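## Task

Take the tube standing in well A3 of the green source rack RA and seat it in well C2 of the yellow destination rack RB. At the end, every tube not named here must be upright in the well it began in, and each rack must sit roughly at its starting spot, flat on the bench mat. Tubes and racks may be moved along the way. Anything that stays in place only because the robot is holding it does not count. Release everything and bring the grippers away; resting against DONE or its housing is acceptable. Then press DONE until its lamp lights, which ends the job. Pressing DONE while any required change is still wrong is worse than never pressing it.

## Robot and tools

ROBOT. Two 6-joint arms, left_arm and right_arm, each with a two-finger parallel gripper. The names are not image sides: left_arm stands on the +y side, right_arm on the -y side. Base roots in the scene frame: left_arm (-0.026, +0.368, +0.245) m, right_arm (-0.021, -0.346, +0.245) m; both bases are tilted. The mounting plates and the metal frame behind the arms are fixed obstacles. The arm not in use may be parked out of the way.

SCENE FRAME. Origin on the table top midway between the arms, +x out over the table, +z up. Rack layout at the start: row A is the row closest to the base of whichever arm is nearer the racks, and column 1 is on the left when looking out from that base. Racks are loose and can slide. Occasionally an outside nudge disturbs a loose object.

execute_actions. Argument "actions" is a list holding zero or one item; optional "pictures" (boolean) turns camera images on or off for that result (default on).
- Empty list: no motion, just returns the current state.
- Move: {"rows": [...], "steps": n}. n is 1 to 15 control steps of 1/30 s (15 if omitted). rows holds 1 to 15 rows; each row drives one step and the final row repeats to fill the remaining steps.
- Wait: {"steps": n} with no rows, n up to 300; it returns once that many steps have elapsed since the previous result, counting your reply time.
Each row is a single flat list of 14 numbers covering both arms, even if one arm stays still: left_arm waist, shoulder, elbow, wrist pitch, wrist yaw, wrist roll, opening, then the same seven for right_arm. Joint values are absolute target angles in radians (not offsets), in the same convention as the Joint positions line. Nominal ranges: waist -2.618 to 3.054, shoulder 0.000 to 3.142, elbow 0.000 to 3.142, wrist pitch -1.571 to 1.571, wrist yaw -1.571 to 1.571, wrist roll -2.094 to 2.094. The true end stops may differ by up to 0.036 rad either way. A call is rejected (nothing sent) if any target exceeds a range end by more than 0.036 rad and is farther out than that joint's last reported angle. Targets beyond the true stop are cut to the stop, and the result then prints "joint sent to its limit" (possibly referring to an earlier move still running); absence of that line proves nothing. Opening is an absolute value from -1 (closed) to +1 (fully open); between the extremes the fingers go to where grip_measured would read that number.

MOTION. Each joint's sent target is held within a fixed lead of its measured angle per step: waist 0.202, shoulder 0.258, elbow 0.238, wrist pitch 0.573, wrist yaw and roll 0.522 rad. If the targets would put a gripper over 70 mm from where it is, all that arm's targets are pulled back proportionally, so big moves take several calls. Between calls the arms keep heading for the last row sent until everything nearly stops or a step is HELD; only a new move makes them continue or push further. Fingers already in motion finish moving.

RESULTS. The state line gives, per arm, end_effector_position (m) and end_effector_quat_wxyz in the scene frame. That point sits between the finger pads, about 1 cm short of the fingertips; the fingers point along the gripper's +z and close along its y. Reported hand positions are approximate, worse at long reach. Joint positions and Joint velocities list each arm's six joints (rad, rad/s) followed by pad gap (m, m/s; 0.094 means fully open). grip_measured is the finger opening on the command scale; each gripper's reading may be off by about 1 mm. Joint torques follow joint order and include gravity, friction, offsets and noise. "joint command not followed" means a clearance check altered or blocked some joint targets; the rest of the row still ran. HELD marks steps where your row was not (fully) sent. MOTOR HOT appears from 75 °C; OVER-TEMPERATURE FAULT reports a stop (90 °C pauses that arm for 10 s; 100 °C makes it go limp and drop). Holding loads, even while idle, heats motors.

GRIPPING. To hold a tube, command an opening roughly 0.03 below grip_measured; a smaller margin squeezes more gently. Pad force tops out near 50 to 62 N, lower on thin parts, with a brief spike on first contact.

zoom_image: {"camera": name, "region": [x0, y0, x1, y1]} in pixels of that camera's latest image, top-left origin, at most 504 x 504. Cameras: cam_high and cam_low (896x504, fixed), cam_left_wrist and cam_right_wrist (504x504 fisheye, carried on each gripper). Calibration matrices were supplied; fixed cameras may be off by a couple of degrees and millimetres.

read_manual: optional "section", only "licences"; returns licence text, no motion.

finished_scene: {"scene": n} with the current scene's number; irreversible, and it reports whether the job succeeded.

AVOID. Knocking or placing anything off the table, arm-to-arm collisions or pressing, hitting the plates or frame, slamming, dropping or letting a tube slip, shoving racks hard, and overheating motors. Smooth, economical motion is preferred.

Each tool is called after ">>>" by a JSON object that holds its "fn" and its "kwargs".

## Session

>>> {"fn": "execute_actions", "kwargs": {"actions": []}}

Scene clock: 0.00 s of 13600.00 s.
left_arm: end_effector_position=(+0.3050, +0.6169, +0.1934) grip_measured=+1.000 end_effector_quat_wxyz=(+0.376, -0.094, +0.921, +0.039) | right_arm: end_effector_position=(+0.4008, -0.4592, +0.3242) grip_measured=+1.000 end_effector_quat_wxyz=(-0.078, +0.769, +0.463, +0.434)
Joint positions: left_arm=[0.522 1.535 0.573 0.4   0.222 0.554 0.094] | right_arm=[-0.365  1.485  1.14  -0.526 -0.585  1.676  0.094]
Joint velocities: left_arm=[-0.002  0.002 -0.017 -0.022  0.022 -0.022  0.   ] | right_arm=[ 0.002 -0.002 -0.007 -0.11  -0.022 -0.007  0.   ]
Joint torques (N m, as the arm reports them, + toward a larger angle): no reading
Motor temperatures (°C, as the motors report them): left_arm=[28 26 26 26 24 24] | right_arm=[27 27 26 24 26 26]

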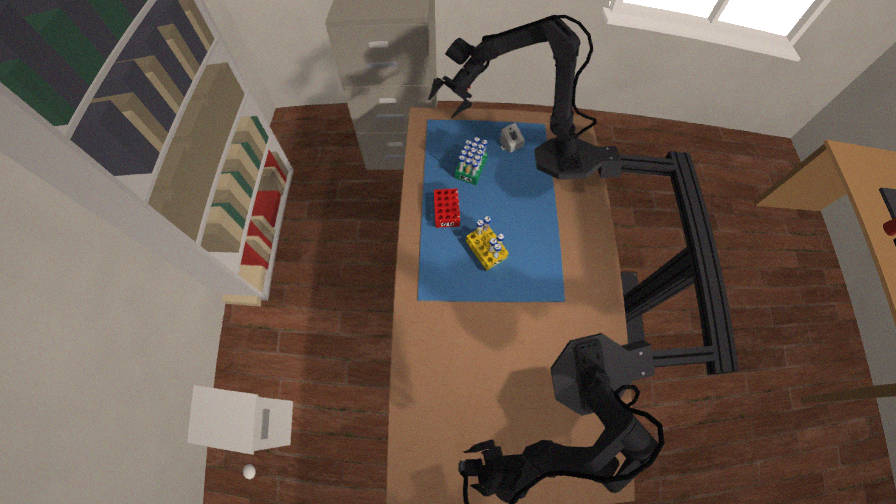

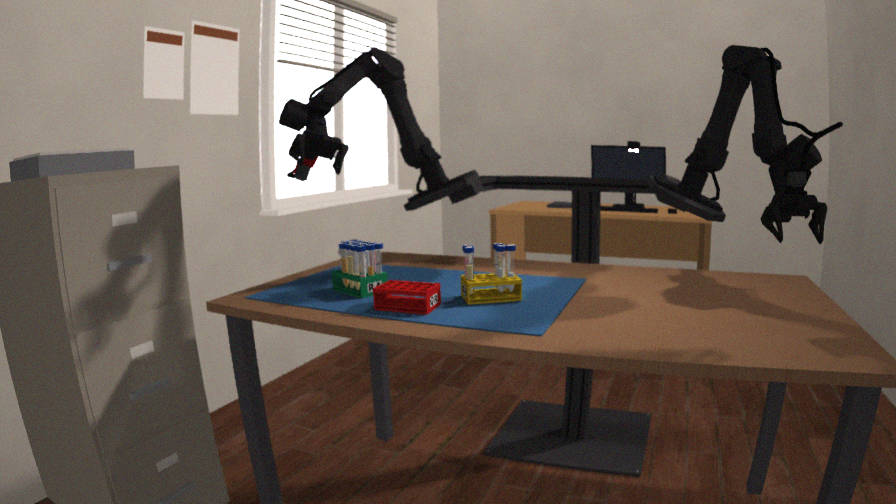

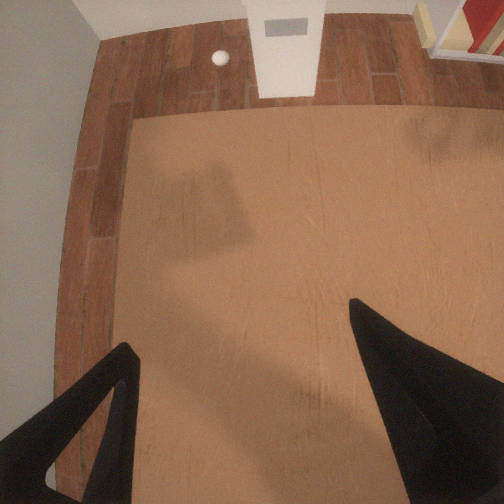

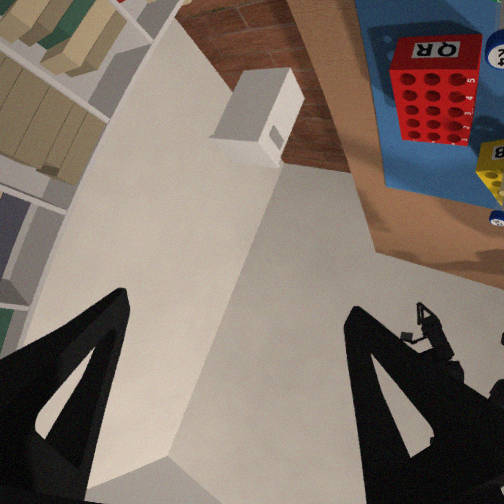

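>>> {"fn": "zoom_image", "kwargs": {"camera": "cam_high", "region": [400, 100, 600, 300]}}

>>> {"fn": "zoom_image", "kwargs": {"camera": "cam_low", "region": [310, 210, 550, 330]}}

Region (400, 100, 600, 300) of cam_high's 896x504 image, scaled by 2.520, with more detail than that image has.

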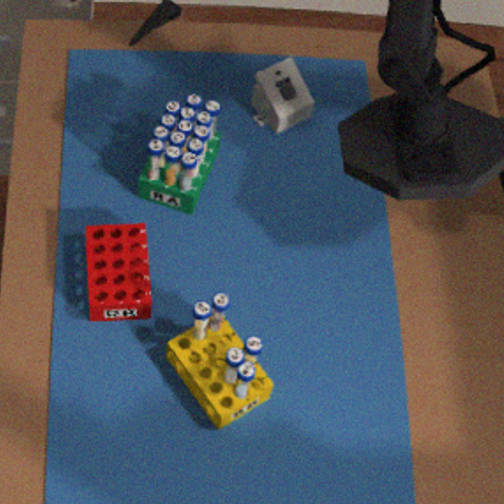

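Region (310, 210, 550, 330) of cam_low's 896x504 image, scaled by 2.100, with more detail than that image has.

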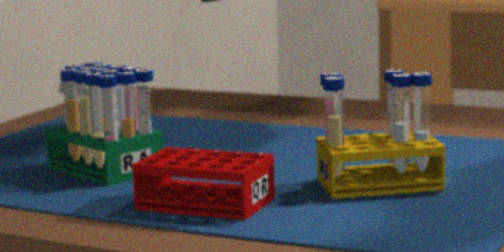

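>>> {"fn": "zoom_image", "kwargs": {"camera": "cam_high", "region": [445, 115, 535, 195]}}

>>> {"fn": "zoom_image", "kwargs": {"camera": "cam_high", "region": [455, 205, 525, 275]}}

>>> {"fn": "zoom_image", "kwargs": {"camera": "cam_low", "region": [320, 225, 420, 305]}}

>>> {"fn": "zoom_image", "kwargs": {"camera": "cam_low", "region": [445, 230, 545, 310]}}

Region (445, 115, 535, 195) of cam_high's 896x504 image, scaled by 5.600, with more detail than that image has.

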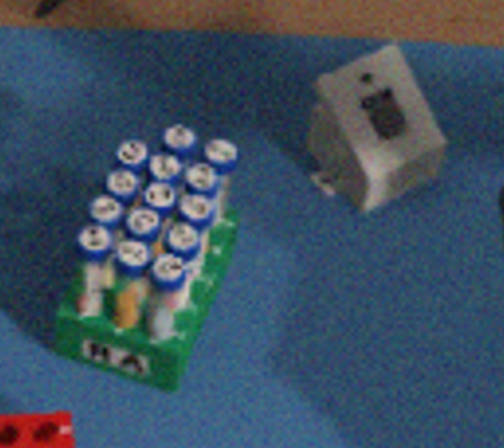

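Region (455, 205, 525, 275) of cam_high's 896x504 image, scaled by 7.200, with more detail than that image has.

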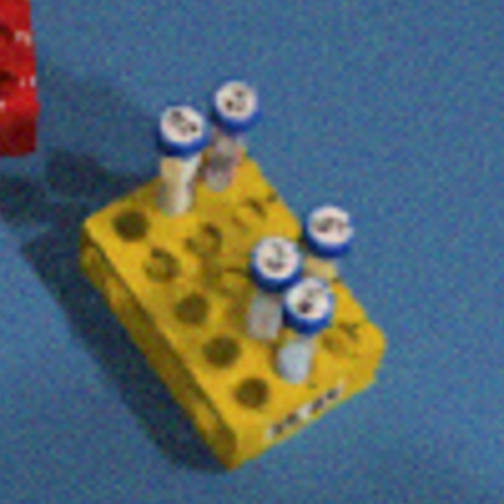

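Region (320, 225, 420, 305) of cam_low's 896x504 image, scaled by 5.040, with more detail than that image has; it fills the top 403 rows of this view, and the rest is white.

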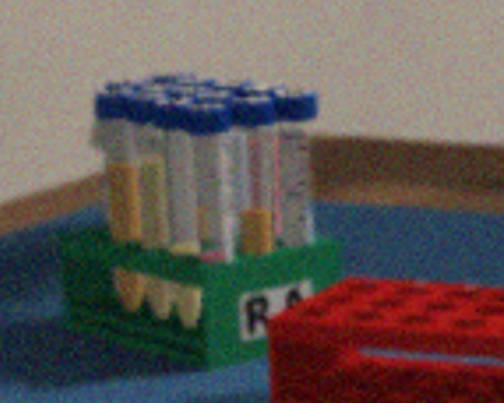

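Region (445, 230, 545, 310) of cam_low's 896x504 image, scaled by 5.040, with more detail than that image has; it fills the top 403 rows of this view, and the rest is white.

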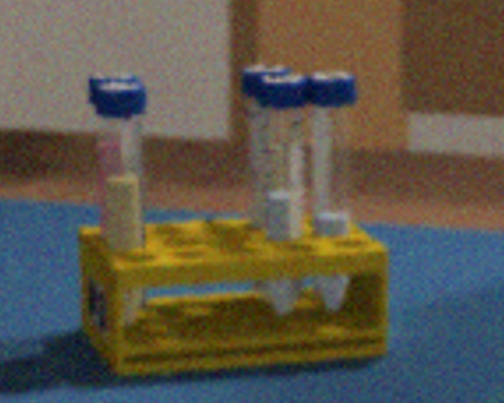

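>>> {"fn": "execute_actions", "kwargs": {"actions": [{"rows":[[0.522,1.535,0.573,0.4,0.222,0.554,1,-0.34,1.495,1.133,-0.533,-0.54,1.6,1],[0.522,1.535,0.573,0.4,0.222,0.554,1,-0.31,1.51,1.123,-0.543,-0.48,1.5,1],[0.522,1.535,0.573,0.4,0.222,0.554,1,-0.27,1.53,1.11,-0.555,-0.4,1.36,1],[0.522,1.535,0.573,0.4,0.222,0.554,1,-0.23,1.55,1.098,-0.567,-0.32,1.22,1],[0.522,1.535,0.573,0.4,0.222,0.554,1,-0.19,1.567,1.086,-0.58,-0.25,1.09,1],[0.522,1.535,0.573,0.4,0.222,0.554,1,-0.15,1.586,1.074,-0.592,-0.17,0.96,1],[0.522,1.535,0.573,0.4,0.222,0.554,1,-0.11,1.605,1.061,-0.604,-0.095,0.82,1],[0.522,1.535,0.573,0.4,0.222,0.554,1,-0.07,1.623,1.049,-0.616,-0.02,0.69,1],[0.522,1.535,0.573,0.4,0.222,0.554,1,-0.03,1.642,1.036,-0.628,0.058,0.555,1],[0.522,1.535,0.573,0.4,0.222,0.554,1,0.01,1.66,1.024,-0.64,0.135,0.42,1],[0.522,1.535,0.573,0.4,0.222,0.554,1,0.05,1.68,1.012,-0.653,0.21,0.29,1],[0.522,1.535,0.573,0.4,0.222,0.554,1,0.085,1.696,1.001,-0.663,0.28,0.17,1],[0.522,1.535,0.573,0.4,0.222,0.554,1,0.11,1.708,0.993,-0.671,0.326,0.09,1],[0.522,1.535,0.573,0.4,0.222,0.554,1,0.127,1.716,0.988,-0.676,0.36,0.03,1],[0.522,1.535,0.573,0.4,0.222,0.554,1,0.136,1.72,0.985,-0.679,0.376,0,1]]}], "pictures": false}}

>>> {"fn": "execute_actions", "kwargs": {"actions": [{"steps":20}]}}

Scene clock: 72.07 s of 13600.00 s.
left_arm: end_effector_position=(+0.3050, +0.6169, +0.1934) grip_measured=+1.000 end_effector_quat_wxyz=(+0.376, -0.094, +0.921, +0.039) | right_arm: end_effector_position=(+0.3167, -0.3494, +0.2068) grip_measured=+1.000 end_effector_quat_wxyz=(+0.002, +0.221, +0.969, +0.112)
Joint positions: left_arm=[0.522 1.535 0.573 0.4   0.222 0.554 0.094] | right_arm=[ 0.108  1.71   0.999 -0.631  0.156  0.463  0.094]
Joint velocities: left_arm=[-0.002  0.007  0.002  0.022  0.037  0.007  0.   ] | right_arm=[ 0.623  0.32  -0.261 -0.388  1.355 -2.821  0.   ]
Joint torques (N m, as the arm reports them, + toward a larger angle): left_arm=[-1.08 -6.36  3.35  1.34  0.24 -0.02] | right_arm=[ 1.77 -8.99  5.2   0.87  0.08 -0.02]
Motor temperatures (°C, as the motors report them): left_arm=[28 29 27 29 24 24] | right_arm=[27 31 28 26 26 26]
Steps of this call (steps 1 to 90: nothing new was sent; then 68.57 s passed at rest; steps 91 to 105: all 15 steps of this action). Readings (joint positions):
91: left_arm=[0.522 1.535 0.573 0.400 0.222 0.554] | right_arm=[-0.364 1.485 1.140 -0.526 -0.578 1.666]
92: left_arm=[0.522 1.535 0.573 0.400 0.222 0.554] | right_arm=[-0.357 1.485 1.140 -0.526 -0.560 1.639]
94: left_arm=[0.522 1.535 0.573 0.400 0.222 0.554] | right_arm=[-0.318 1.495 1.137 -0.527 -0.488 1.524]
98: left_arm=[0.522 1.535 0.573 0.400 0.222 0.554] | right_arm=[-0.157 1.564 1.099 -0.538 -0.275 1.157]
105: the state above

Scene clock: 72.73 s of 13600.00 s.
left_arm: end_effector_position=(+0.3050, +0.6169, +0.1934) grip_measured=+1.000 end_effector_quat_wxyz=(+0.376, -0.094, +0.921, +0.039) | right_arm: end_effector_position=(+0.3031, -0.3765, +0.1996) grip_measured=+1.000 end_effector_quat_wxyz=(+0.004, -0.022, +1.000, +0.005)
Joint positions: left_arm=[0.522 1.535 0.573 0.4   0.222 0.554 0.094] | right_arm=[ 0.135  1.722  0.987 -0.668  0.366  0.012  0.094]
Joint velocities: left_arm=[-0.002 -0.007 -0.002 -0.022 -0.037  0.066  0.   ] | right_arm=[ 0.002  0.007 -0.002 -0.095  0.081 -0.037  0.   ]
Joint torques (N m, as the arm reports them, + toward a larger angle): left_arm=[-1.08 -6.37  3.37  1.32  0.25 -0.01] | right_arm=[ 2.7  -8.24  4.8   0.51  0.04 -0.08]
Motor temperatures (°C, as the motors report them): left_arm=[28 29 27 29 24 24] | right_arm=[27 31 28 25 26 26]
Steps of this call (steps 1 to 20: the robot went on to your last target). Readings (joint positions):
1: left_arm=[0.522 1.535 0.573 0.400 0.222 0.554] | right_arm=[0.124 1.718 0.992 -0.644 0.195 0.372]
2: left_arm=[0.522 1.535 0.573 0.400 0.222 0.554] | right_arm=[0.133 1.722 0.988 -0.654 0.226 0.298]
4: left_arm=[0.522 1.535 0.573 0.400 0.222 0.554] | right_arm=[0.135 1.722 0.987 -0.666 0.276 0.193]
8: left_arm=[0.522 1.535 0.573 0.400 0.222 0.554] | right_arm=[0.135 1.722 0.987 -0.668 0.332 0.082]
20: the state above
camera_calibration (this result's frames):
cam_right_wrist: T_world_to_cam=[[0.195532, -0.980696, 0.00128903, -0.432165], [-0.786564, -0.15604, 0.597469, 0.0895525], [-0.585735, -0.117838, -0.801891, 0.405884], [0, 0, 0, 1]] pos_world=[0.392681, -0.36202, 0.272527]

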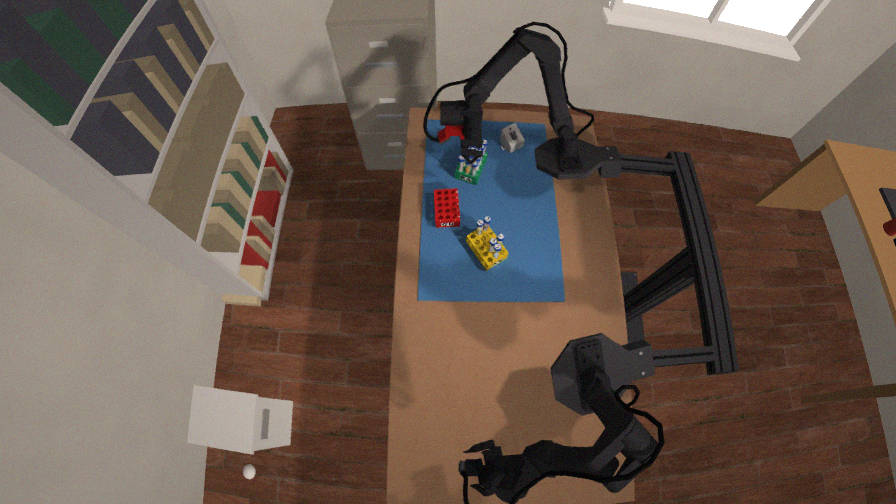

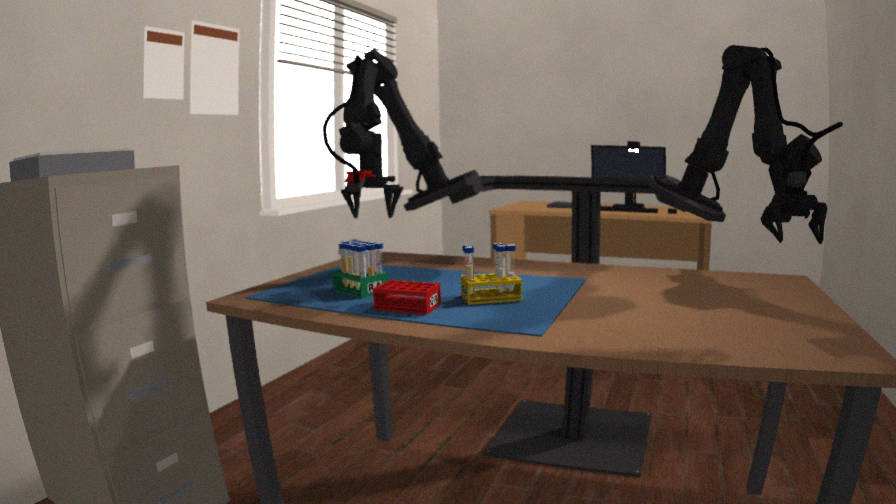

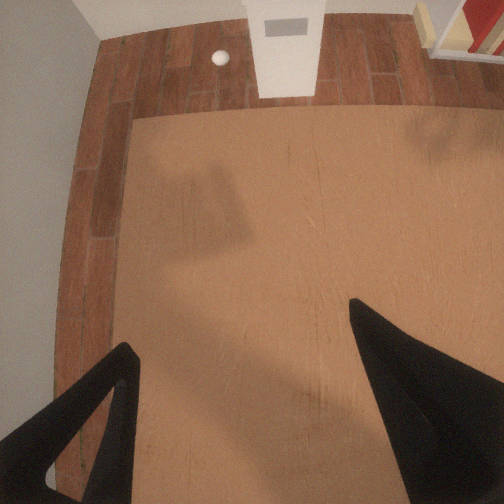

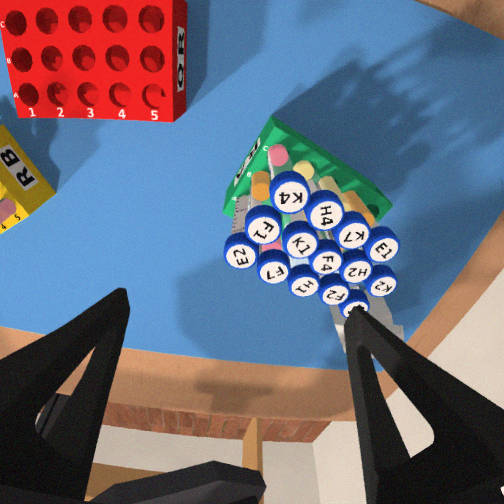

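>>> {"fn": "zoom_image", "kwargs": {"camera": "cam_right_wrist", "region": [200, 100, 420, 340]}}

Region (200, 100, 420, 340) of cam_right_wrist's 504x504 image, scaled by 2.100, with more detail than that image has; it fills the left 462 columns of this view, and the rest is white.

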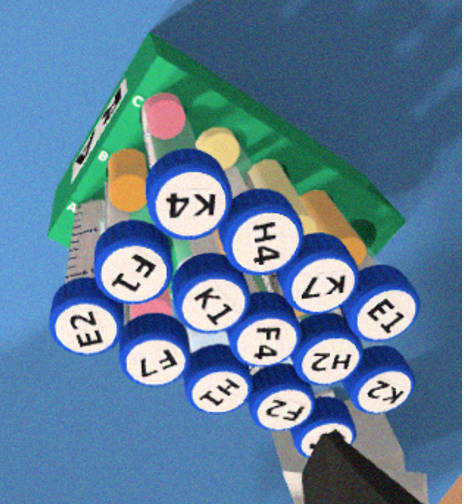

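>>> {"fn": "execute_actions", "kwargs": {"actions": [{"rows":[[0.522,1.535,0.573,0.4,0.222,0.554,1,0.125,1.716,0.976,-0.66,0.365,-0.03,0.9],[0.522,1.535,0.573,0.4,0.222,0.554,1,0.11,1.709,0.962,-0.648,0.363,-0.07,0.75],[0.522,1.535,0.573,0.4,0.222,0.554,1,0.09,1.70,0.942,-0.632,0.36,-0.13,0.6],[0.522,1.535,0.573,0.4,0.222,0.554,1,0.07,1.691,0.923,-0.615,0.357,-0.19,0.45],[0.522,1.535,0.573,0.4,0.222,0.554,1,0.05,1.682,0.904,-0.599,0.354,-0.25,0.3],[0.522,1.535,0.573,0.4,0.222,0.554,1,0.03,1.673,0.885,-0.582,0.351,-0.31,0.15],[0.522,1.535,0.573,0.4,0.222,0.554,1,0.01,1.664,0.866,-0.566,0.348,-0.37,0],[0.522,1.535,0.573,0.4,0.222,0.554,1,-0.01,1.655,0.847,-0.55,0.345,-0.43,-0.15],[0.522,1.535,0.573,0.4,0.222,0.554,1,-0.03,1.646,0.828,-0.533,0.342,-0.49,-0.3],[0.522,1.535,0.573,0.4,0.222,0.554,1,-0.045,1.639,0.814,-0.521,0.339,-0.54,-0.4],[0.522,1.535,0.573,0.4,0.222,0.554,1,-0.054,1.635,0.805,-0.513,0.335,-0.57,-0.47],[0.522,1.535,0.573,0.4,0.222,0.554,1,-0.059,1.633,0.801,-0.51,0.332,-0.59,-0.47]]}], "pictures": false}}

>>> {"fn": "execute_actions", "kwargs": {"actions": [{"steps":15}]}}

Scene clock: 112.57 s of 13600.00 s.
left_arm: end_effector_position=(+0.3050, +0.6169, +0.1934) grip_measured=+1.000 end_effector_quat_wxyz=(+0.376, -0.094, +0.921, +0.039) | right_arm: end_effector_position=(+0.2548, -0.4234, +0.1658) grip_measured=-0.468 end_effector_quat_wxyz=(-0.030, -0.184, +0.982, +0.002)
Joint positions: left_arm=[0.522 1.535 0.573 0.4   0.222 0.554 0.094] | right_arm=[-0.061  1.661  0.813 -0.554  0.353 -0.496  0.025]
Joint velocities: left_arm=[-0.002 -0.007  0.002  0.007 -0.007  0.007  0.   ] | right_arm=[-0.012 -0.017 -0.002  0.125 -0.037 -0.593  0.   ]
Joint torques (N m, as the arm reports them, + toward a larger angle): left_arm=[-1.05 -6.38  3.37  1.32  0.25 -0.01] | right_arm=[  2.31 -10.02   3.3    0.74  -0.21  -0.06]
Motor temperatures (°C, as the motors report them): left_arm=[28 30 27 30 24 24] | right_arm=[27 31 27 25 26 26]
Steps of this call (steps 1 to 30: the robot went on to your last target; steps 31 to 90: nothing new was sent; then 36.33 s passed at rest; steps 91 to 105: all 15 steps of this action). Readings (joint positions):
91: left_arm=[0.522 1.535 0.573 0.400 0.222 0.554] | right_arm=[0.134 1.722 0.987 -0.668 0.369 0.002]
92: left_arm=[0.522 1.535 0.573 0.400 0.222 0.554] | right_arm=[0.132 1.722 0.986 -0.666 0.368 -0.009]
94: left_arm=[0.522 1.535 0.573 0.400 0.222 0.554] | right_arm=[0.113 1.721 0.970 -0.648 0.365 -0.058]
98: left_arm=[0.522 1.535 0.573 0.400 0.222 0.554] | right_arm=[0.029 1.698 0.895 -0.605 0.360 -0.224]
105: the state above

Scene clock: 113.07 s of 13600.00 s.
left_arm: end_effector_position=(+0.3050, +0.6169, +0.1934) grip_measured=+1.000 end_effector_quat_wxyz=(+0.376, -0.094, +0.921, +0.039) | right_arm: end_effector_position=(+0.2628, -0.4230, +0.1660) grip_measured=-0.468 end_effector_quat_wxyz=(-0.013, -0.220, +0.975, +0.002)
Joint positions: left_arm=[0.522 1.535 0.573 0.4   0.222 0.554 0.094] | right_arm=[-0.061  1.659  0.813 -0.523  0.344 -0.58   0.025]
Joint velocities: left_arm=[-0.007  0.012 -0.022 -0.022  0.007 -0.037  0.   ] | right_arm=[-0.002  0.007 -0.012 -0.051  0.037  0.066 -0.001]
Joint torques (N m, as the arm reports them, + toward a larger angle): left_arm=[-1.08 -6.39  3.35  1.34  0.25  0.  ] | right_arm=[ 2.21 -9.81  3.31  0.7  -0.16 -0.07]
Motor temperatures (°C, as the motors report them): left_arm=[28 30 27 30 24 24] | right_arm=[27 31 27 25 26 26]
Steps of this call (steps 1 to 15: the robot went on to your last target). Readings (joint positions):
1: left_arm=[0.522 1.535 0.573 0.400 0.222 0.554] | right_arm=[-0.061 1.661 0.813 -0.549 0.351 -0.513]
2: left_arm=[0.522 1.535 0.573 0.400 0.222 0.554] | right_arm=[-0.061 1.661 0.813 -0.543 0.349 -0.528]
4: left_arm=[0.522 1.535 0.573 0.400 0.222 0.554] | right_arm=[-0.061 1.659 0.813 -0.535 0.347 -0.548]
8: left_arm=[0.522 1.535 0.573 0.400 0.222 0.554] | right_arm=[-0.061 1.659 0.813 -0.526 0.345 -0.569]
15: the state above
camera_calibration (this result's frames):
cam_right_wrist: T_world_to_cam=[[0.561723, -0.827317, -0.0035841, -0.500354], [-0.644991, -0.440634, 0.624362, -0.0913669], [-0.518125, -0.348407, -0.781127, 0.231062], [0, 0, 0, 1]] pos_world=[0.341848, -0.373707, 0.235742]

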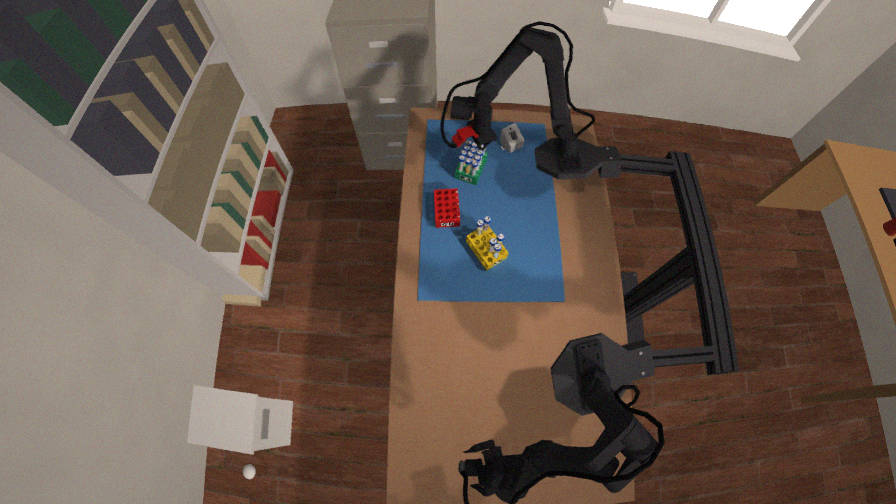

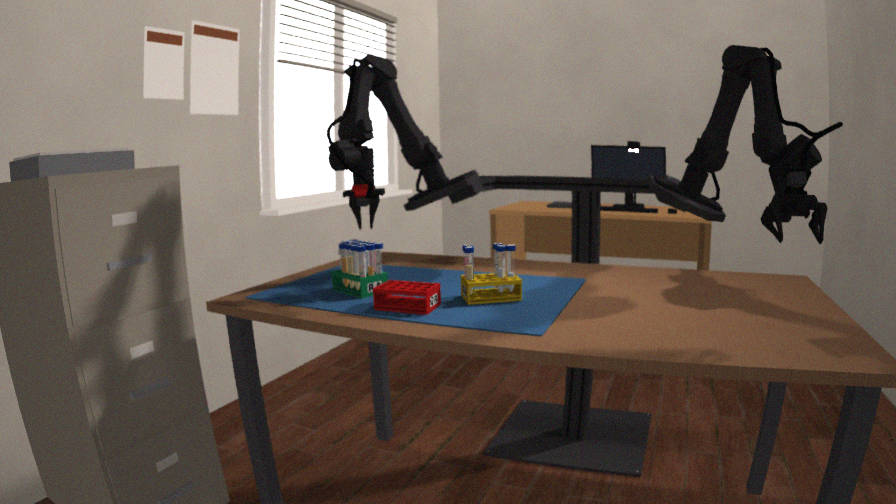

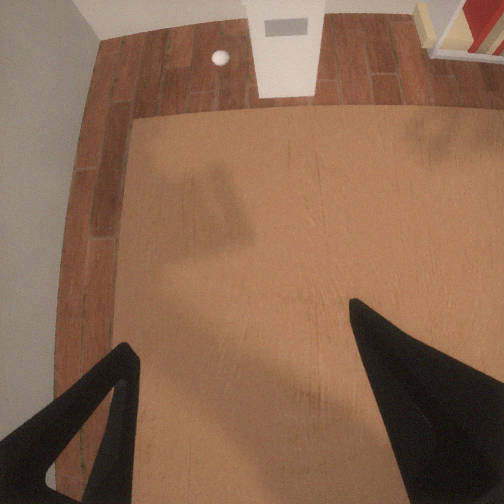

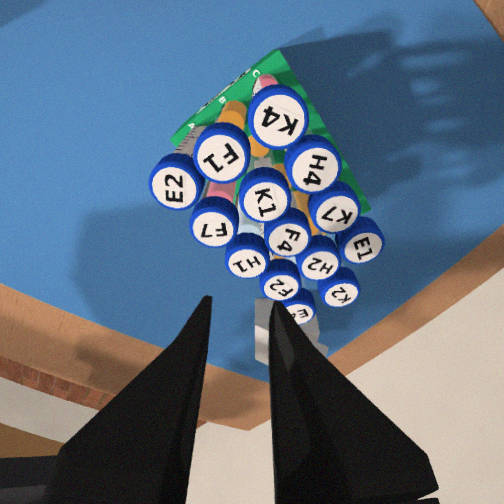

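>>> {"fn": "execute_actions", "kwargs": {"actions": [{"rows":[[0.522,1.535,0.573,0.4,0.222,0.554,1,-0.065,1.66,0.797,-0.5,0.33,-0.595,-0.47],[0.522,1.535,0.573,0.4,0.222,0.554,1,-0.07,1.664,0.79,-0.485,0.328,-0.6,-0.47],[0.522,1.535,0.573,0.4,0.222,0.554,1,-0.076,1.668,0.783,-0.468,0.326,-0.605,-0.47],[0.522,1.535,0.573,0.4,0.222,0.554,1,-0.082,1.672,0.775,-0.45,0.324,-0.61,-0.47],[0.522,1.535,0.573,0.4,0.222,0.554,1,-0.088,1.677,0.767,-0.43,0.322,-0.615,-0.47],[0.522,1.535,0.573,0.4,0.222,0.554,1,-0.094,1.681,0.759,-0.41,0.32,-0.62,-0.47],[0.522,1.535,0.573,0.4,0.222,0.554,1,-0.099,1.685,0.752,-0.392,0.318,-0.625,-0.47],[0.522,1.535,0.573,0.4,0.222,0.554,1,-0.103,1.689,0.745,-0.374,0.317,-0.63,-0.47]]}], "pictures": false}}

>>> {"fn": "execute_actions", "kwargs": {"actions": [{"steps":12}]}}

Scene clock: 125.20 s of 13600.00 s.
left_arm: end_effector_position=(+0.3050, +0.6169, +0.1934) grip_measured=+1.000 end_effector_quat_wxyz=(+0.376, -0.094, +0.921, +0.039) | right_arm: end_effector_position=(+0.2620, -0.4274, +0.1503) grip_measured=-0.468 end_effector_quat_wxyz=(+0.003, -0.214, +0.977, -0.003)
Joint positions: left_arm=[0.522 1.535 0.573 0.4   0.222 0.554 0.094] | right_arm=[-0.1    1.676  0.758 -0.402  0.331 -0.619  0.025]
Joint velocities: left_arm=[-0.002 -0.007  0.002  0.007 -0.051 -0.051  0.   ] | right_arm=[ 0.012  0.007 -0.002  0.11  -0.037 -0.11  -0.   ]
Joint torques (N m, as the arm reports them, + toward a larger angle): left_arm=[-1.08 -6.41  3.36  1.32  0.24  0.  ] | right_arm=[ 1.83 -6.38  2.91  0.73 -0.19 -0.08]
Motor temperatures (°C, as the motors report them): left_arm=[28 30 27 30 24 24] | right_arm=[27 31 27 25 26 26]
Steps of this call (steps 1 to 15: the robot went on to your last target; steps 16 to 90: nothing new was sent; then 8.63 s passed at rest; steps 91 to 105: all 15 steps of this action). Readings (joint positions):
91: left_arm=[0.522 1.535 0.573 0.400 0.222 0.554] | right_arm=[-0.061 1.659 0.813 -0.521 0.344 -0.584]
92: left_arm=[0.522 1.535 0.573 0.400 0.222 0.554] | right_arm=[-0.061 1.659 0.813 -0.518 0.343 -0.585]
94: left_arm=[0.522 1.535 0.573 0.400 0.222 0.554] | right_arm=[-0.065 1.659 0.806 -0.499 0.340 -0.591]
98: left_arm=[0.522 1.535 0.573 0.400 0.222 0.554] | right_arm=[-0.089 1.661 0.774 -0.446 0.335 -0.606]
105: the state above

Scene clock: 125.60 s of 13600.00 s.
left_arm: end_effector_position=(+0.3050, +0.6169, +0.1934) grip_measured=+1.000 end_effector_quat_wxyz=(+0.376, -0.094, +0.921, +0.039) | right_arm: end_effector_position=(+0.2656, -0.4279, +0.1503) grip_measured=-0.468 end_effector_quat_wxyz=(+0.010, -0.213, +0.977, -0.005)
Joint positions: left_arm=[0.522 1.535 0.573 0.4   0.222 0.554 0.094] | right_arm=[-0.1    1.676  0.758 -0.386  0.33  -0.623  0.025]
Joint velocities: left_arm=[-0.007 -0.002 -0.002 -0.037 -0.037 -0.081  0.   ] | right_arm=[ 0.007  0.007 -0.007  0.007 -0.051 -0.007  0.001]
Joint torques (N m, as the arm reports them, + toward a larger angle): left_arm=[-1.05 -6.38  3.34  1.32  0.25 -0.01] | right_arm=[ 1.8  -6.38  2.94  0.8  -0.17 -0.09]
Motor temperatures (°C, as the motors report them): left_arm=[28 30 27 30 24 24] | right_arm=[27 31 27 25 26 26]
Steps of this call (steps 1 to 12: the robot went on to your last target). Readings (joint positions):
1: left_arm=[0.522 1.535 0.573 0.400 0.222 0.554] | right_arm=[-0.100 1.676 0.758 -0.398 0.331 -0.620]
2: left_arm=[0.522 1.535 0.573 0.400 0.222 0.554] | right_arm=[-0.100 1.676 0.758 -0.395 0.330 -0.621]
4: left_arm=[0.522 1.535 0.573 0.400 0.222 0.554] | right_arm=[-0.100 1.676 0.758 -0.391 0.330 -0.622]
8: left_arm=[0.522 1.535 0.573 0.400 0.222 0.554] | right_arm=[-0.100 1.676 0.758 -0.388 0.330 -0.622]
12: the state above
camera_calibration (this result's frames):
cam_right_wrist: T_world_to_cam=[[0.549617, -0.835017, 0.0258573, -0.510517], [-0.680935, -0.429838, 0.592931, -0.0630349], [-0.483992, -0.343492, -0.804838, 0.215191], [0, 0, 0, 1]] pos_world=[0.341817, -0.379468, 0.22377]

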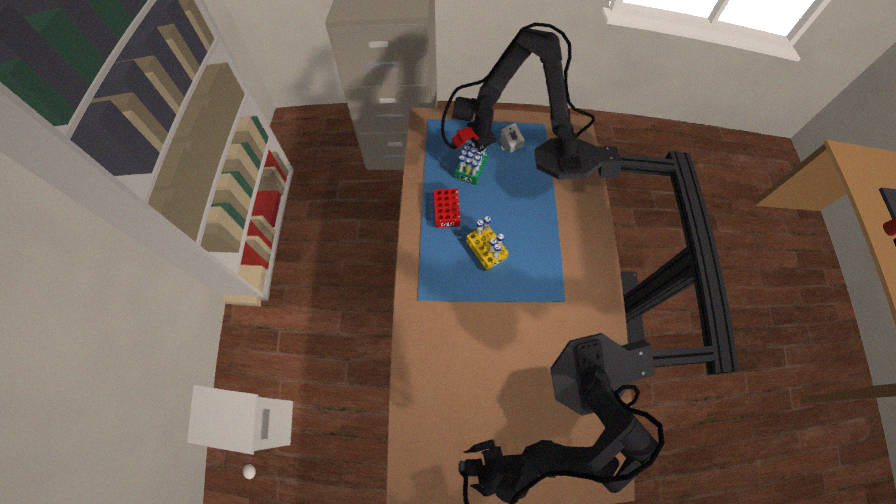

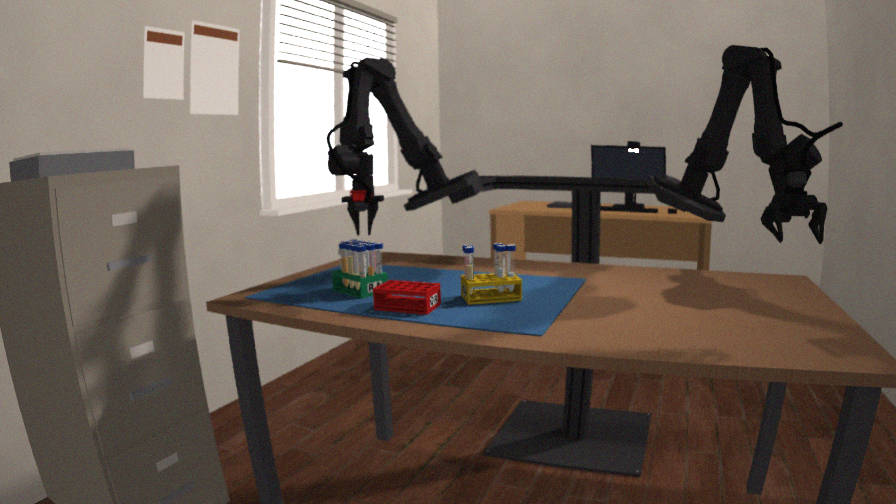

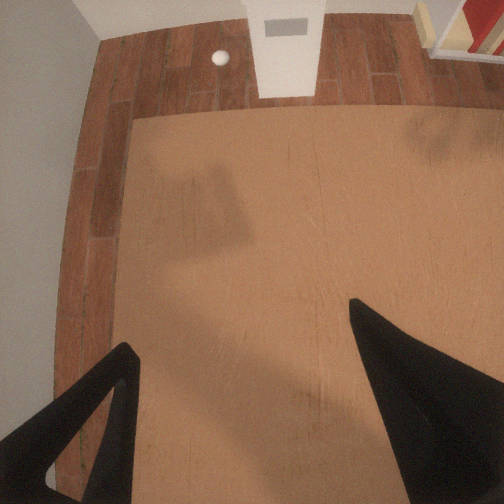

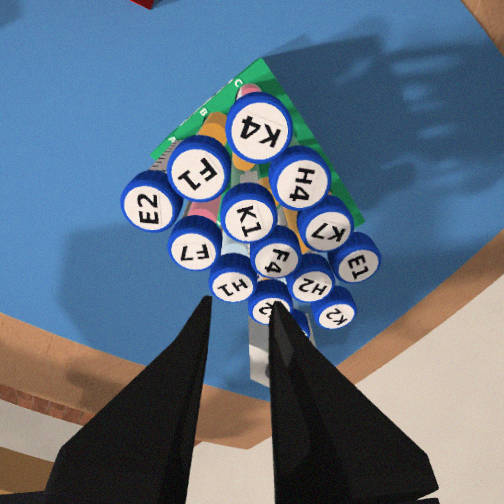

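>>> {"fn": "zoom_image", "kwargs": {"camera": "cam_low", "region": [325, 195, 405, 275]}}

>>> {"fn": "zoom_image", "kwargs": {"camera": "cam_right_wrist", "region": [160, 200, 360, 400]}}

Region (325, 195, 405, 275) of cam_low's 896x504 image, scaled by 6.300, with more detail than that image has.

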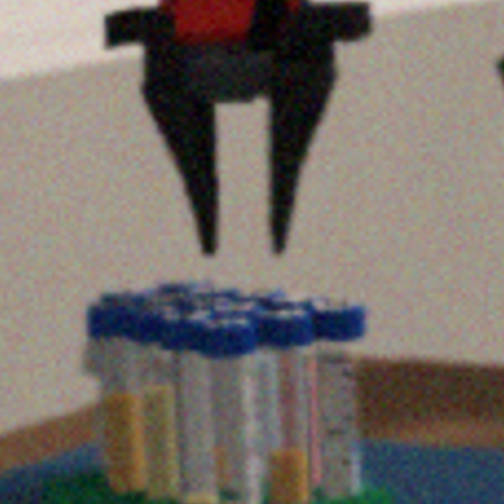

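Region (160, 200, 360, 400) of cam_right_wrist's 504x504 image, scaled by 2.520, with more detail than that image has.

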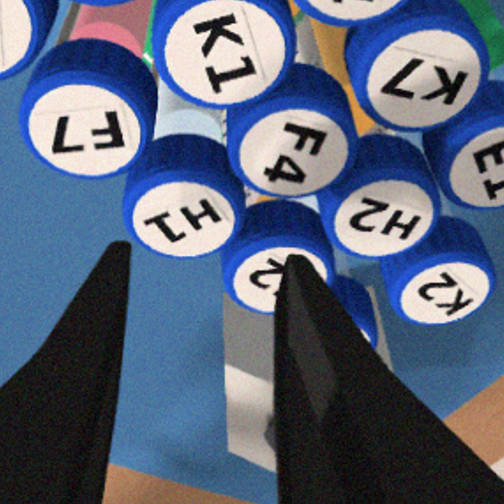

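>>> {"fn": "execute_actions", "kwargs": {"actions": [{"rows":[[0.522,1.535,0.573,0.4,0.222,0.554,1,-0.106,1.695,0.744,-0.372,0.316,-0.632,-0.47],[0.522,1.535,0.573,0.4,0.222,0.554,1,-0.109,1.702,0.742,-0.368,0.315,-0.634,-0.47],[0.522,1.535,0.573,0.4,0.222,0.554,1,-0.112,1.709,0.741,-0.362,0.315,-0.636,-0.47],[0.522,1.535,0.573,0.4,0.222,0.554,1,-0.115,1.716,0.739,-0.356,0.314,-0.638,-0.47],[0.522,1.535,0.573,0.4,0.222,0.554,1,-0.118,1.722,0.738,-0.35,0.313,-0.64,-0.47],[0.522,1.535,0.573,0.4,0.222,0.554,1,-0.121,1.728,0.736,-0.344,0.313,-0.642,-0.47],[0.522,1.535,0.573,0.4,0.222,0.554,1,-0.123,1.732,0.735,-0.338,0.312,-0.643,-0.47]]}], "pictures": false}}

>>> {"fn": "execute_actions", "kwargs": {"actions": [{"steps":12}]}}

>>> {"fn": "zoom_image", "kwargs": {"camera": "cam_right_wrist", "region": [160, 200, 360, 400]}}

>>> {"fn": "zoom_image", "kwargs": {"camera": "cam_low", "region": [325, 195, 405, 275]}}

Scene clock: 146.80 s of 13600.00 s.
left_arm: end_effector_position=(+0.3050, +0.6169, +0.1934) grip_measured=+1.000 end_effector_quat_wxyz=(+0.376, -0.094, +0.921, +0.039) | right_arm: end_effector_position=(+0.2637, -0.4289, +0.1387) grip_measured=-0.468 end_effector_quat_wxyz=(+0.003, -0.213, +0.977, -0.002)
Joint positions: left_arm=[0.522 1.535 0.573 0.4   0.222 0.554 0.094] | right_arm=[-0.119  1.719  0.758 -0.354  0.325 -0.635  0.025]
Joint velocities: left_arm=[-0.002 -0.007  0.007  0.007  0.051 -0.022  0.   ] | right_arm=[ 0.002 -0.017 -0.017 -0.022 -0.051 -0.051  0.001]
Joint torques (N m, as the arm reports them, + toward a larger angle): left_arm=[-1.02 -6.36  3.34  1.33  0.24 -0.01] | right_arm=[ 1.73 -6.57  1.9   0.75 -0.18 -0.1 ]
Motor temperatures (°C, as the motors report them): left_arm=[28 30 27 30 24 24] | right_arm=[27 31 27 25 26 26]
Steps of this call (steps 1 to 30: the robot went on to your last target; steps 31 to 90: nothing new was sent; then 17.70 s passed at rest; steps 91 to 105: all 15 steps of this action). Readings (joint positions):
91: left_arm=[0.522 1.535 0.573 0.400 0.222 0.554] | right_arm=[-0.100 1.676 0.758 -0.386 0.330 -0.624]
92: left_arm=[0.522 1.535 0.573 0.400 0.222 0.554] | right_arm=[-0.100 1.676 0.758 -0.385 0.329 -0.624]
94: left_arm=[0.522 1.535 0.573 0.400 0.222 0.554] | right_arm=[-0.102 1.682 0.758 -0.379 0.328 -0.626]
98: left_arm=[0.522 1.535 0.573 0.400 0.222 0.554] | right_arm=[-0.115 1.712 0.758 -0.364 0.326 -0.632]
105: the state above

Scene clock: 147.20 s of 13600.00 s.
left_arm: end_effector_position=(+0.3050, +0.6169, +0.1934) grip_measured=+1.000 end_effector_quat_wxyz=(+0.376, -0.094, +0.921, +0.039) | right_arm: end_effector_position=(+0.2645, -0.4290, +0.1387) grip_measured=-0.468 end_effector_quat_wxyz=(+0.005, -0.212, +0.977, -0.002)
Joint positions: left_arm=[0.522 1.535 0.573 0.4   0.222 0.554 0.094] | right_arm=[-0.119  1.719  0.758 -0.35   0.325 -0.636  0.025]
Joint velocities: left_arm=[ 0.022 -0.007 -0.012 -0.066 -0.037 -0.081  0.   ] | right_arm=[ 0.002 -0.002 -0.007 -0.007  0.037  0.095 -0.001]
Joint torques (N m, as the arm reports them, + toward a larger angle): left_arm=[-1.05 -6.33  3.32  1.34  0.23 -0.01] | right_arm=[ 1.73 -6.53  1.94  0.76 -0.18 -0.08]
Motor temperatures (°C, as the motors report them): left_arm=[28 30 27 30 24 24] | right_arm=[27 31 27 25 26 26]
Steps of this call (steps 1 to 12: the robot went on to your last target). Readings (joint positions):
1: left_arm=[0.522 1.535 0.573 0.400 0.222 0.554] | right_arm=[-0.119 1.719 0.758 -0.353 0.325 -0.635]
2: left_arm=[0.522 1.535 0.573 0.400 0.222 0.554] | right_arm=[-0.119 1.719 0.758 -0.352 0.325 -0.636]
4: left_arm=[0.522 1.535 0.573 0.400 0.222 0.554] | right_arm=[-0.119 1.719 0.758 -0.351 0.325 -0.636]
8: left_arm=[0.522 1.535 0.573 0.400 0.222 0.554] | right_arm=[-0.119 1.719 0.758 -0.351 0.325 -0.636]
12: the state above
camera_calibration (this result's frames):
cam_right_wrist: T_world_to_cam=[[0.548592, -0.835915, 0.0171067, -0.509418], [-0.67442, -0.430328, 0.59998, -0.0602913], [-0.494171, -0.340681, -0.799832, 0.208161], [0, 0, 0, 1]] pos_world=[0.341668, -0.380859, 0.211382]

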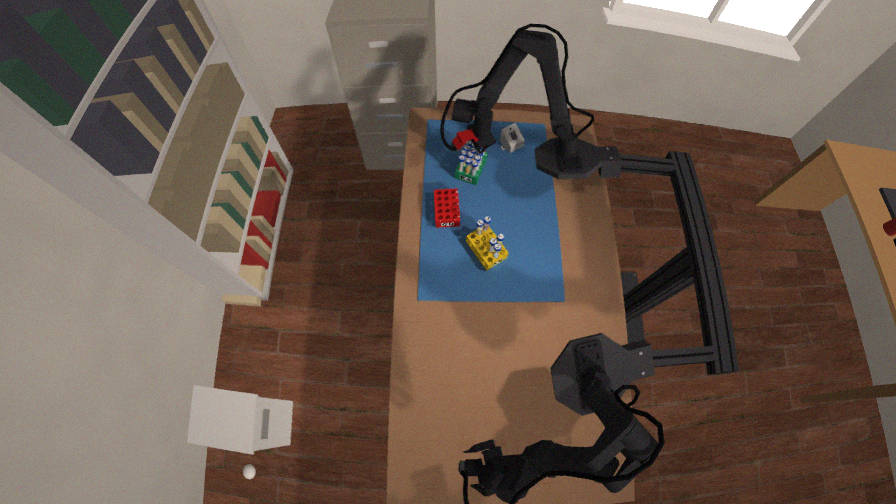

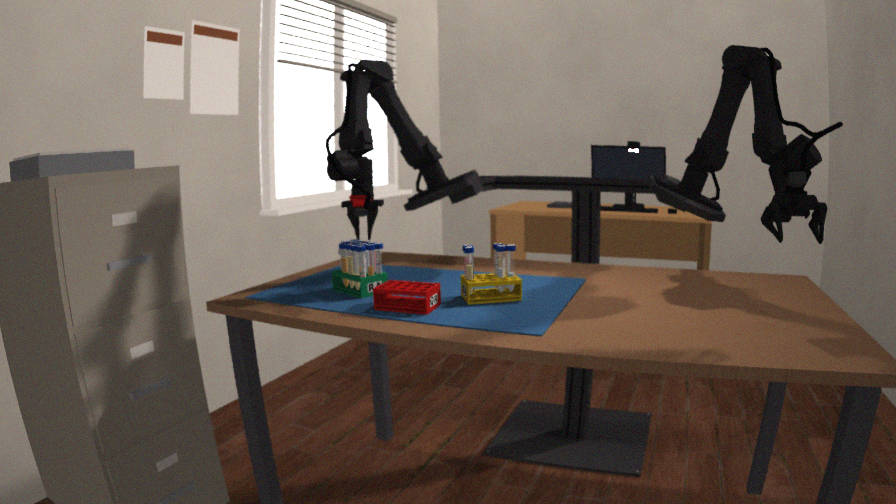

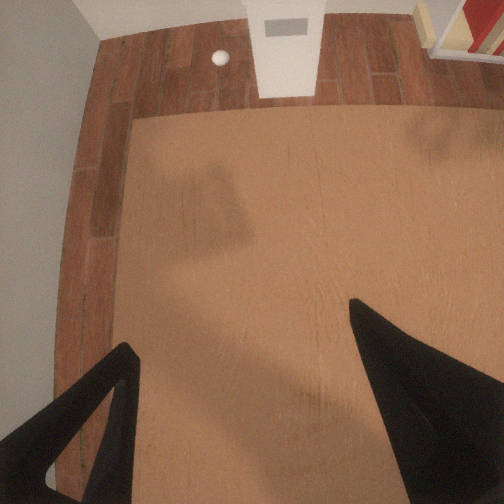

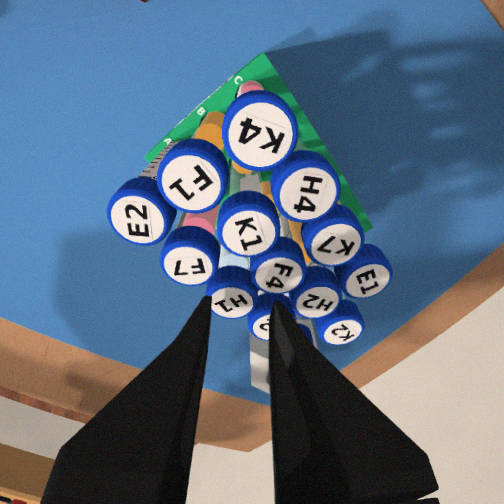

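Region (160, 200, 360, 400) of cam_right_wrist's 504x504 image, scaled by 2.520, with more detail than that image has.

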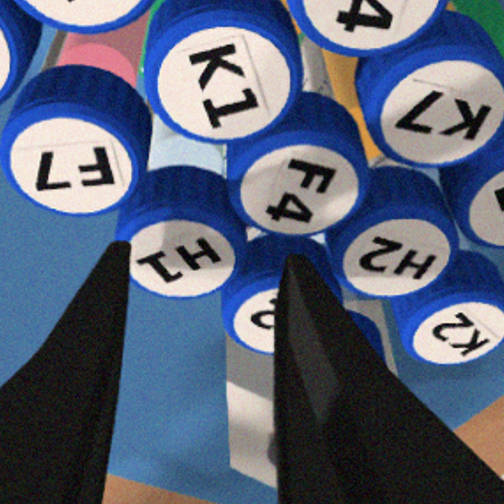

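Region (325, 195, 405, 275) of cam_low's 896x504 image, scaled by 6.300, with more detail than that image has.

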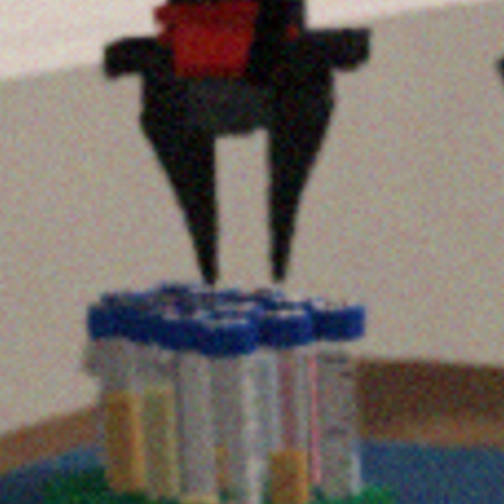

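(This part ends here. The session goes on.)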